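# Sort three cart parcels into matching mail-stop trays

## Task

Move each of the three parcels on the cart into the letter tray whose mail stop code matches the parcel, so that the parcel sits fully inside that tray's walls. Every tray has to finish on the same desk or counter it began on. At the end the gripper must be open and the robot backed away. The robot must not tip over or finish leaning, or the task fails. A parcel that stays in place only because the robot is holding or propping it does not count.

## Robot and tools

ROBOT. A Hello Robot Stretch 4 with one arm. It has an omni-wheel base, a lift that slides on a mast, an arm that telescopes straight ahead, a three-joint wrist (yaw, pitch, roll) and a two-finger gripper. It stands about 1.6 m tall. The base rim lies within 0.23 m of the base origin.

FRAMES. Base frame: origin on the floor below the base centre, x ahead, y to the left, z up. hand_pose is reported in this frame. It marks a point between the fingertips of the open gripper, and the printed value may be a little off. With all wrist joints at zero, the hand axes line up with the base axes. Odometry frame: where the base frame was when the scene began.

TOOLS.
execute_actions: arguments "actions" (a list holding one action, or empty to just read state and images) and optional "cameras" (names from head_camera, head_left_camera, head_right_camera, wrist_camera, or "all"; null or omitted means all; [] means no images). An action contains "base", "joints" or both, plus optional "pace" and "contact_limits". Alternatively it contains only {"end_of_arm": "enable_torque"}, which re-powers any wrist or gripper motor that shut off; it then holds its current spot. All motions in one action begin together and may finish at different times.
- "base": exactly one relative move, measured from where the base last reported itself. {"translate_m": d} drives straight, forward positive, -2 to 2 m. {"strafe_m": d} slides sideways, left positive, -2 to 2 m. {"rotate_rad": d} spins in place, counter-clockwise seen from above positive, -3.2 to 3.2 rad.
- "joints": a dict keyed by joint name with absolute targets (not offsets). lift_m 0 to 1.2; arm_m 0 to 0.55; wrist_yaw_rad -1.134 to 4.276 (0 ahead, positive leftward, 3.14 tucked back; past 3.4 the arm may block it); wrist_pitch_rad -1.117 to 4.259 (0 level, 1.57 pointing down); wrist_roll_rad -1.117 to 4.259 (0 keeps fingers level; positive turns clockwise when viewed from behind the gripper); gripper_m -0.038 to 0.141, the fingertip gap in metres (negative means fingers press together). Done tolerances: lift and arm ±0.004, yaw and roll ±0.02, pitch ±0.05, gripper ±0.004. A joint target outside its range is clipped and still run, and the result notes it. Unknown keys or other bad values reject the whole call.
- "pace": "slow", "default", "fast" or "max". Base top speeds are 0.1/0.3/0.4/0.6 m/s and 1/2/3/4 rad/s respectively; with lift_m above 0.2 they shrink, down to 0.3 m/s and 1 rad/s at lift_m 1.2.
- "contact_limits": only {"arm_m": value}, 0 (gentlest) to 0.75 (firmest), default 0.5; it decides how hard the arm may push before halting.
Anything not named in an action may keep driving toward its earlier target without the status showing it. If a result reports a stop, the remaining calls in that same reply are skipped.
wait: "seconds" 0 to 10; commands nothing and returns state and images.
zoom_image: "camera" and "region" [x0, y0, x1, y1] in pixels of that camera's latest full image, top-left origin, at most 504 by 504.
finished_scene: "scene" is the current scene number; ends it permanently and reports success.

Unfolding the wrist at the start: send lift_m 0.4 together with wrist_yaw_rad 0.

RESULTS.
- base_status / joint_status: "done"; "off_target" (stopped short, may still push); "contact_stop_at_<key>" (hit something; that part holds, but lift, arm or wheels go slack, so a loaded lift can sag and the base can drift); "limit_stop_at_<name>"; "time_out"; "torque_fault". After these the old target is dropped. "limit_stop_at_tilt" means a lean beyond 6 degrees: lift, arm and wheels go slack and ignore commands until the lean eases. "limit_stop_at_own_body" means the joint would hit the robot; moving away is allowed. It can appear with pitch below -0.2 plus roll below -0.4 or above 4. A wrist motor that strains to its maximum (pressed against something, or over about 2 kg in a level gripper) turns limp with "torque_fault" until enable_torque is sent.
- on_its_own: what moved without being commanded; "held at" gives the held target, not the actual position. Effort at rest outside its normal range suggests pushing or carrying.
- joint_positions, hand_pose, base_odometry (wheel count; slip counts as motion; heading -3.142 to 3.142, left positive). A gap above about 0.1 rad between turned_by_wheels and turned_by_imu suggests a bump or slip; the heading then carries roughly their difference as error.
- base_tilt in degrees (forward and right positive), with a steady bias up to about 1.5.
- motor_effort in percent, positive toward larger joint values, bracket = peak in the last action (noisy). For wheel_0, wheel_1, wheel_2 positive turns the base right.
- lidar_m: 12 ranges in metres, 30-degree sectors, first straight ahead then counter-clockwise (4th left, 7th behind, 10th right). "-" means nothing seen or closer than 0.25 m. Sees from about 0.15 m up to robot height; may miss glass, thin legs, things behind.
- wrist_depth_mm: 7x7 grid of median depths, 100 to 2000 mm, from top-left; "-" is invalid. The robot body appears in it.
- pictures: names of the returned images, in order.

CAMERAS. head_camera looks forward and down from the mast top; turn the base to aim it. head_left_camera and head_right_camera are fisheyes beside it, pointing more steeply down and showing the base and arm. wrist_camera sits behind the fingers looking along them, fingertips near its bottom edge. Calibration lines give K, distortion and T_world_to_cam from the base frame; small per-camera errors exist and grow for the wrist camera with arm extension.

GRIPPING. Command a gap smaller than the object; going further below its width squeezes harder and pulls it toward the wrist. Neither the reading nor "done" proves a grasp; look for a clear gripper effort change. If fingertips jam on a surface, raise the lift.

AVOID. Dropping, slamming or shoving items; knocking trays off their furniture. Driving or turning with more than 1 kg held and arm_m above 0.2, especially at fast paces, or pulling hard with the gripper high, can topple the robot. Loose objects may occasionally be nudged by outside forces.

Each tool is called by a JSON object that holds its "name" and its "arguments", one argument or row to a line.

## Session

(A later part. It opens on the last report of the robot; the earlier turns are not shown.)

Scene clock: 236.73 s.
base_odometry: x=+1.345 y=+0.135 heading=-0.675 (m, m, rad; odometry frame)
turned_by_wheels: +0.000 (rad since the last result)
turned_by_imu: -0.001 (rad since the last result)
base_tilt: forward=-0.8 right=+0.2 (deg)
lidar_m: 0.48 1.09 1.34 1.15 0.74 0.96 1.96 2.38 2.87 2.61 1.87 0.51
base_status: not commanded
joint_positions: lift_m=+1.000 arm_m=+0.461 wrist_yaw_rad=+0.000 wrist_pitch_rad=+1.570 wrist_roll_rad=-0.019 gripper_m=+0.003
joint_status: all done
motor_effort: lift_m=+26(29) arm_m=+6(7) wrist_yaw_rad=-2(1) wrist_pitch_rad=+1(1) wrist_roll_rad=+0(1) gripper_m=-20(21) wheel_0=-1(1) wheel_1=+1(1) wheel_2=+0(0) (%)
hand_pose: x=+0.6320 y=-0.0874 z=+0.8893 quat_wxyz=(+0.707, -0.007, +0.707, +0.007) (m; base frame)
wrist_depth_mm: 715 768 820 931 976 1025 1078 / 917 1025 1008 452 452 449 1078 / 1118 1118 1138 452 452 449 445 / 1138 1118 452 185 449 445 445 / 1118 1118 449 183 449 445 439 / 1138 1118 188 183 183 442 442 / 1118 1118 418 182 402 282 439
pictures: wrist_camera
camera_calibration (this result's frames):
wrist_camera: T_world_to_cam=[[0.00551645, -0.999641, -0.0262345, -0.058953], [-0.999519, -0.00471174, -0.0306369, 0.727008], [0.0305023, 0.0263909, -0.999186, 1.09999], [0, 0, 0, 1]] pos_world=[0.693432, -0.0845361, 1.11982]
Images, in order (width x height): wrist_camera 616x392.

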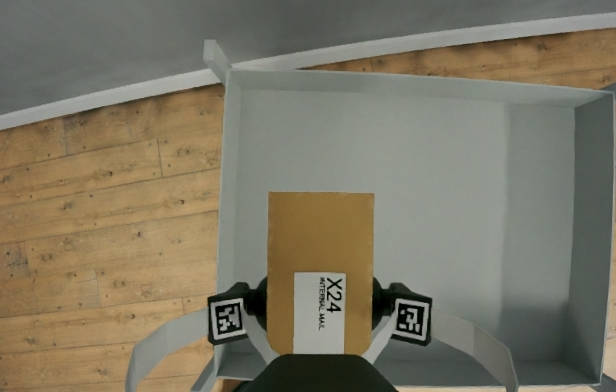

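{"name": "execute_actions", "arguments": {
  "actions": [
    {"base":{"translate_m":-0.76},"joints":{"arm_m":0,"lift_m":1.18},"pace":"max"}
  ],
  "cameras": []
}}

{"name": "execute_actions", "arguments": {
  "actions": [
    {"base":{"rotate_rad":1.745},"pace":"fast"}
  ],
  "cameras": []
}}

{"name": "execute_actions", "arguments": {
  "actions": [
    {"base":{"translate_m":0.22},"joints":{"arm_m":0.4},"pace":"fast"}
  ],
  "cameras": ["wrist_camera","head_right_camera"]
}}

Scene clock: 250.17 s.
base_odometry: x=+0.752 y=+0.610 heading=-0.675 (m, m, rad; odometry frame)
turned_by_wheels: +0.000 (rad since the last result)
turned_by_imu: -0.001 (rad since the last result)
base_tilt: forward=-0.7 right=+0.4 (deg)
lidar_m: 1.24 1.86 0.69 0.63 0.61 0.78 1.91 1.63 2.41 2.70 2.74 1.30
base_status: done
joint_positions: lift_m=+1.180 arm_m=+0.001 wrist_yaw_rad=+0.000 wrist_pitch_rad=+1.570 wrist_roll_rad=-0.019 gripper_m=+0.003
joint_status: all done
motor_effort: lift_m=+25(22) arm_m=-7(8) wrist_yaw_rad=-1(2) wrist_pitch_rad=+1(3) wrist_roll_rad=+0(3) gripper_m=-20(22) wheel_0=+1(6) wheel_1=+1(5) wheel_2=-1(9) (%)
hand_pose: x=+0.1722 y=-0.0874 z=+1.0693 quat_wxyz=(+0.707, -0.007, +0.707, +0.007) (m; base frame)
wrist_depth_mm: 1308 1336 1308 1281 1281 1255 1281 / 1308 1308 1308 1308 1255 1281 1281 / 1060 1255 1281 1308 1229 1281 1255 / 1060 1308 1308 184 1281 1255 1255 / 1042 1281 1255 183 1255 1255 1255 / 976 1308 188 182 183 1255 1255 / 946 1078 1281 182 1281 707 1255
pictures: none
No camera images: the call's "cameras" was empty. Leave "cameras" out to get every camera's image.

Scene clock: 253.10 s.
base_odometry: x=+0.752 y=+0.610 heading=+1.069 (m, m, rad; odometry frame)
turned_by_wheels: +1.745 (rad since the last result)
turned_by_imu: +1.741 (rad since the last result)
base_tilt: forward=-0.6 right=+0.4 (deg)
lidar_m: 0.61 0.67 0.93 1.63 1.69 2.80 3.59 2.55 1.24 1.22 0.88 0.64
base_status: done
joint_positions: lift_m=+1.180 arm_m=+0.001 wrist_yaw_rad=+0.000 wrist_pitch_rad=+1.570 wrist_roll_rad=-0.019 gripper_m=+0.003
joint_status: not commanded
motor_effort: lift_m=+25(25) arm_m=-7(7) wrist_yaw_rad=+0(1) wrist_pitch_rad=+1(0) wrist_roll_rad=+1(1) gripper_m=-22(22) wheel_0=-2(4) wheel_1=-1(2) wheel_2=-2(5) (%)
hand_pose: x=+0.1722 y=-0.0874 z=+1.0693 quat_wxyz=(+0.707, -0.007, +0.707, +0.007) (m; base frame)
wrist_depth_mm: 931 904 917 917 878 842 1255 / 1336 1308 1308 1308 1308 1229 1255 / 1366 1308 1281 1308 1281 1281 1255 / 1308 1308 1281 183 1281 1281 1281 / 1308 1308 1308 183 1281 1281 1281 / 1281 1308 188 183 182 1281 1255 / 1281 1281 1281 182 1281 715 1281
pictures: none
No camera images: the call's "cameras" was empty. Leave "cameras" out to get every camera's image.

Scene clock: 255.23 s.
base_odometry: x=+0.857 y=+0.803 heading=+1.070 (m, m, rad; odometry frame)
turned_by_wheels: +0.000 (rad since the last result)
turned_by_imu: -0.001 (rad since the last result)
base_tilt: forward=-0.7 right=+0.4 (deg)
lidar_m: 0.39 0.43 0.56 1.64 1.69 2.81 3.81 2.55 1.32 1.82 0.57 0.39
base_status: done
joint_positions: lift_m=+1.180 arm_m=+0.399 wrist_yaw_rad=+0.000 wrist_pitch_rad=+1.570 wrist_roll_rad=-0.019 gripper_m=+0.003
joint_status: all done
motor_effort: lift_m=+25(25) arm_m=+7(7) wrist_yaw_rad=-3(2) wrist_pitch_rad=+2(1) wrist_roll_rad=-2(1) gripper_m=-23(23) wheel_0=+0(5) wheel_1=+1(10) wheel_2=+0(9) (%)
hand_pose: x=+0.5701 y=-0.0874 z=+1.0693 quat_wxyz=(+0.707, -0.007, +0.707, +0.007) (m; base frame)
wrist_depth_mm: 394 392 384 384 382 382 379 / 392 392 384 384 379 379 379 / 392 392 384 384 379 379 377 / 392 387 387 183 377 377 377 / 389 389 379 183 377 377 375 / 389 384 188 182 183 377 375 / 387 384 384 182 379 270 373
pictures: head_right_camera, wrist_camera
camera_calibration (this result's frames):
wrist_camera: T_world_to_cam=[[0.00575105, -0.999639, -0.0262333, -0.0540219], [-0.999512, -0.00494076, -0.0308487, 0.670867], [0.0307079, 0.0263979, -0.99918, 1.28169], [0, 0, 0, 1]] pos_world=[0.631492, -0.0845219, 1.29992]
Images, in order (width x height): head_right_camera 420x672, wrist_camera 616x392.

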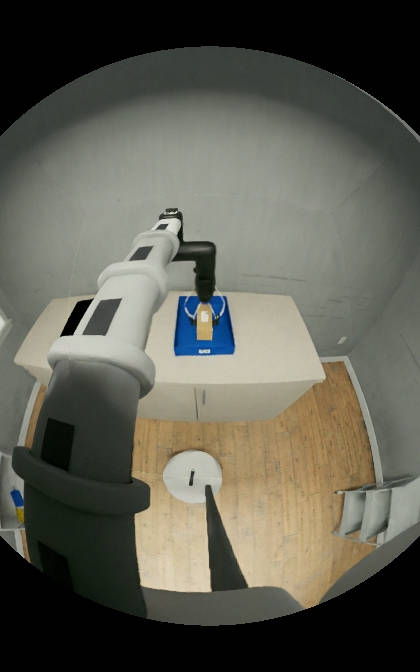

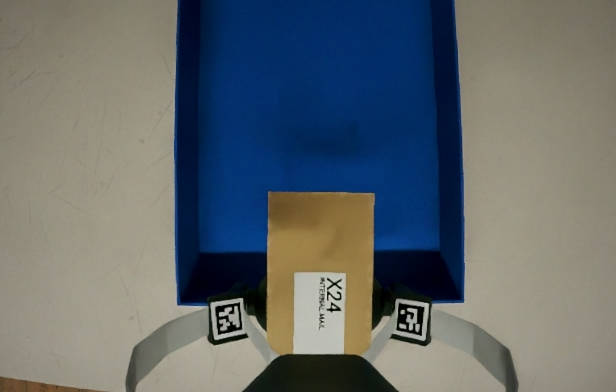

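{"name": "execute_actions", "arguments": {
  "actions": [
    {"joints":{"arm_m":0.545},"pace":"fast"}
  ],
  "cameras": []
}}

{"name": "execute_actions", "arguments": {
  "actions": [
    {"joints":{"lift_m":1.052}}
  ],
  "cameras": []
}}

{"name": "execute_actions", "arguments": {
  "actions": [
    {"joints":{"gripper_m":0.065},"pace":"slow"}
  ],
  "cameras": []
}}

{"name": "execute_actions", "arguments": {
  "actions": [
    {"joints":{"lift_m":1.16},"pace":"fast"}
  ],
  "cameras": ["wrist_camera"]
}}

{"name": "execute_actions", "arguments": {
  "actions": [
    {"base":{"translate_m":-0.4},"joints":{"arm_m":0},"pace":"fast"}
  ],
  "cameras": ["head_camera"]
}}

Scene clock: 267.37 s.
base_odometry: x=+0.857 y=+0.803 heading=+1.070 (m, m, rad; odometry frame)
turned_by_wheels: +0.000 (rad since the last result)
turned_by_imu: -0.002 (rad since the last result)
base_tilt: forward=-0.7 right=+0.4 (deg)
lidar_m: 0.37 0.43 0.60 1.65 1.67 2.78 3.82 2.57 1.33 1.80 0.58 0.40
base_status: not commanded
joint_positions: lift_m=+1.180 arm_m=+0.544 wrist_yaw_rad=+0.000 wrist_pitch_rad=+1.570 wrist_roll_rad=-0.019 gripper_m=+0.003
joint_status: all done
motor_effort: lift_m=+25(25) arm_m=+7(7) wrist_yaw_rad=-3(1) wrist_pitch_rad=+1(0) wrist_roll_rad=+0(0) gripper_m=-20(20) wheel_0=+0(0) wheel_1=+1(1) wheel_2=-1(0) (%)
hand_pose: x=+0.7150 y=-0.0874 z=+1.0693 quat_wxyz=(+0.707, -0.007, +0.707, +0.007) (m; base frame)
wrist_depth_mm: 394 392 387 387 384 384 379 / 394 389 387 384 382 379 379 / 394 392 382 382 379 377 379 / 392 389 379 184 377 379 375 / 392 392 382 183 375 379 375 / 387 387 187 183 182 373 375 / 389 384 379 182 375 241 373
pictures: none
No camera images: the call's "cameras" was empty. Leave "cameras" out to get every camera's image.

Scene clock: 268.97 s.
base_odometry: x=+0.857 y=+0.803 heading=+1.070 (m, m, rad; odometry frame)
turned_by_wheels: +0.000 (rad since the last result)
turned_by_imu: -0.001 (rad since the last result)
base_tilt: forward=-0.6 right=+0.5 (deg)
lidar_m: 0.39 0.42 0.61 1.62 1.69 2.81 3.81 2.58 1.31 1.83 0.55 0.41
base_status: not commanded
joint_positions: lift_m=+1.052 arm_m=+0.544 wrist_yaw_rad=+0.000 wrist_pitch_rad=+1.570 wrist_roll_rad=-0.019 gripper_m=+0.003
joint_status: all done
motor_effort: lift_m=+15(27) arm_m=+6(7) wrist_yaw_rad=-1(2) wrist_pitch_rad=+1(1) wrist_roll_rad=+1(1) gripper_m=-21(21) wheel_0=+0(0) wheel_1=+1(1) wheel_2=-1(1) (%)
hand_pose: x=+0.7149 y=-0.0874 z=+0.9421 quat_wxyz=(+0.707, -0.007, +0.707, +0.007) (m; base frame)
wrist_depth_mm: 263 215 220 215 216 207 254 / 264 247 257 255 253 252 253 / 263 249 256 255 253 251 252 / 263 247 256 184 253 251 200 / 260 245 257 183 252 250 200 / 262 241 188 182 182 244 200 / 258 196 254 182 250 187 251
pictures: none
No camera images: the call's "cameras" was empty. Leave "cameras" out to get every camera's image.

Scene clock: 271.43 s.
base_odometry: x=+0.857 y=+0.803 heading=+1.070 (m, m, rad; odometry frame)
turned_by_wheels: +0.000 (rad since the last result)
turned_by_imu: -0.001 (rad since the last result)
base_tilt: forward=-0.7 right=+0.3 (deg)
lidar_m: 0.40 0.42 0.61 1.63 1.68 2.78 3.83 2.57 1.31 1.83 0.54 0.42
base_status: not commanded
joint_positions: lift_m=+1.052 arm_m=+0.544 wrist_yaw_rad=+0.000 wrist_pitch_rad=+1.570 wrist_roll_rad=-0.019 gripper_m=+0.065
joint_status: all done
motor_effort: lift_m=+15(15) arm_m=+6(7) wrist_yaw_rad=-2(1) wrist_pitch_rad=+1(1) wrist_roll_rad=+0(1) gripper_m=-4(23) wheel_0=+0(0) wheel_1=+1(1) wheel_2=-1(0) (%)
hand_pose: x=+0.7149 y=-0.0874 z=+0.9421 quat_wxyz=(+0.707, -0.007, +0.707, +0.007) (m; base frame)
wrist_depth_mm: 264 215 220 215 216 206 255 / 264 247 258 255 254 252 254 / 263 248 256 255 253 253 252 / 262 248 256 202 252 252 200 / 262 246 255 202 254 251 200 / 262 243 213 200 201 249 199 / 262 223 255 143 251 223 251
pictures: none
No camera images: the call's "cameras" was empty. Leave "cameras" out to get every camera's image.

Scene clock: 272.63 s.
base_odometry: x=+0.857 y=+0.803 heading=+1.070 (m, m, rad; odometry frame)
turned_by_wheels: +0.000 (rad since the last result)
turned_by_imu: +0.000 (rad since the last result)
base_tilt: forward=-0.7 right=+0.3 (deg)
lidar_m: 0.37 0.43 0.59 1.65 1.68 2.78 3.82 2.58 1.30 1.82 0.55 0.40
base_status: not commanded
joint_positions: lift_m=+1.160 arm_m=+0.544 wrist_yaw_rad=+0.000 wrist_pitch_rad=+1.570 wrist_roll_rad=-0.019 gripper_m=+0.065
joint_status: all done
motor_effort: lift_m=+25(26) arm_m=+7(7) wrist_yaw_rad=+0(3) wrist_pitch_rad=+1(1) wrist_roll_rad=-2(1) gripper_m=-1(2) wheel_0=+0(0) wheel_1=+1(1) wheel_2=-1(1) (%)
hand_pose: x=+0.7149 y=-0.0874 z=+1.0493 quat_wxyz=(+0.707, -0.007, +0.707, +0.007) (m; base frame)
wrist_depth_mm: 375 370 368 368 366 362 362 / 370 368 366 362 357 362 357 / 370 368 366 362 359 359 359 / 370 368 362 359 359 359 357 / 370 368 364 309 357 355 355 / 368 366 213 309 202 357 355 / 366 366 359 143 357 357 353
pictures: wrist_camera
camera_calibration (this result's frames):
wrist_camera: T_world_to_cam=[[0.00554352, -0.99964, -0.0262344, -0.0552309], [-0.999519, -0.00473852, -0.0306481, 0.81488], [0.0305128, 0.0263917, -0.999186, 1.25739], [0, 0, 0, 1]] pos_world=[0.776427, -0.0845344, 1.27989]
Images, in order (width x height): wrist_camera 616x392.

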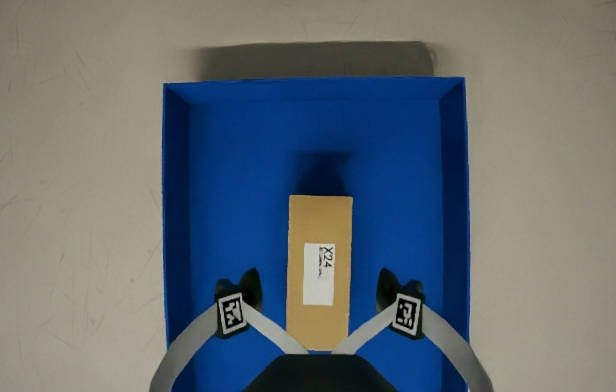

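Scene clock: 275.40 s.
base_odometry: x=+0.665 y=+0.452 heading=+1.070 (m, m, rad; odometry frame)
turned_by_wheels: +0.000 (rad since the last result)
turned_by_imu: -0.001 (rad since the last result)
base_tilt: forward=-0.8 right=+0.4 (deg)
lidar_m: 0.78 0.86 1.22 1.61 1.68 2.76 3.37 2.58 1.23 1.22 1.91 0.82
base_status: done
joint_positions: lift_m=+1.160 arm_m=+0.001 wrist_yaw_rad=+0.000 wrist_pitch_rad=+1.570 wrist_roll_rad=-0.019 gripper_m=+0.065
joint_status: all done
motor_effort: lift_m=+25(25) arm_m=-6(7) wrist_yaw_rad=+0(3) wrist_pitch_rad=+1(0) wrist_roll_rad=-4(0) gripper_m=-1(2) wheel_0=-1(3) wheel_1=+0(3) wheel_2=+0(9) (%)
hand_pose: x=+0.1722 y=-0.0874 z=+1.0493 quat_wxyz=(+0.707, -0.007, +0.707, +0.007) (m; base frame)
wrist_depth_mm: 1281 1308 1281 1308 1255 1255 1255 / 1281 1308 1281 1229 1281 1255 1229 / 1308 1281 1281 1281 1229 1255 1255 / 1255 1281 1281 1281 1281 1229 1255 / 1281 1281 1281 1042 1255 1255 1205 / 1229 1308 213 1060 201 1255 1229 / 1281 1255 1255 143 1229 1229 1229
pictures: head_camera
Images, in order (width x height): head_camera 420x560.

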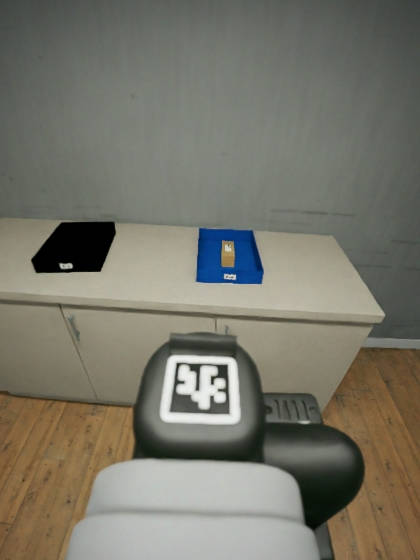

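{"name": "finished_scene", "arguments": {
  "scene": 2
}}

The scene is finished: the task was done.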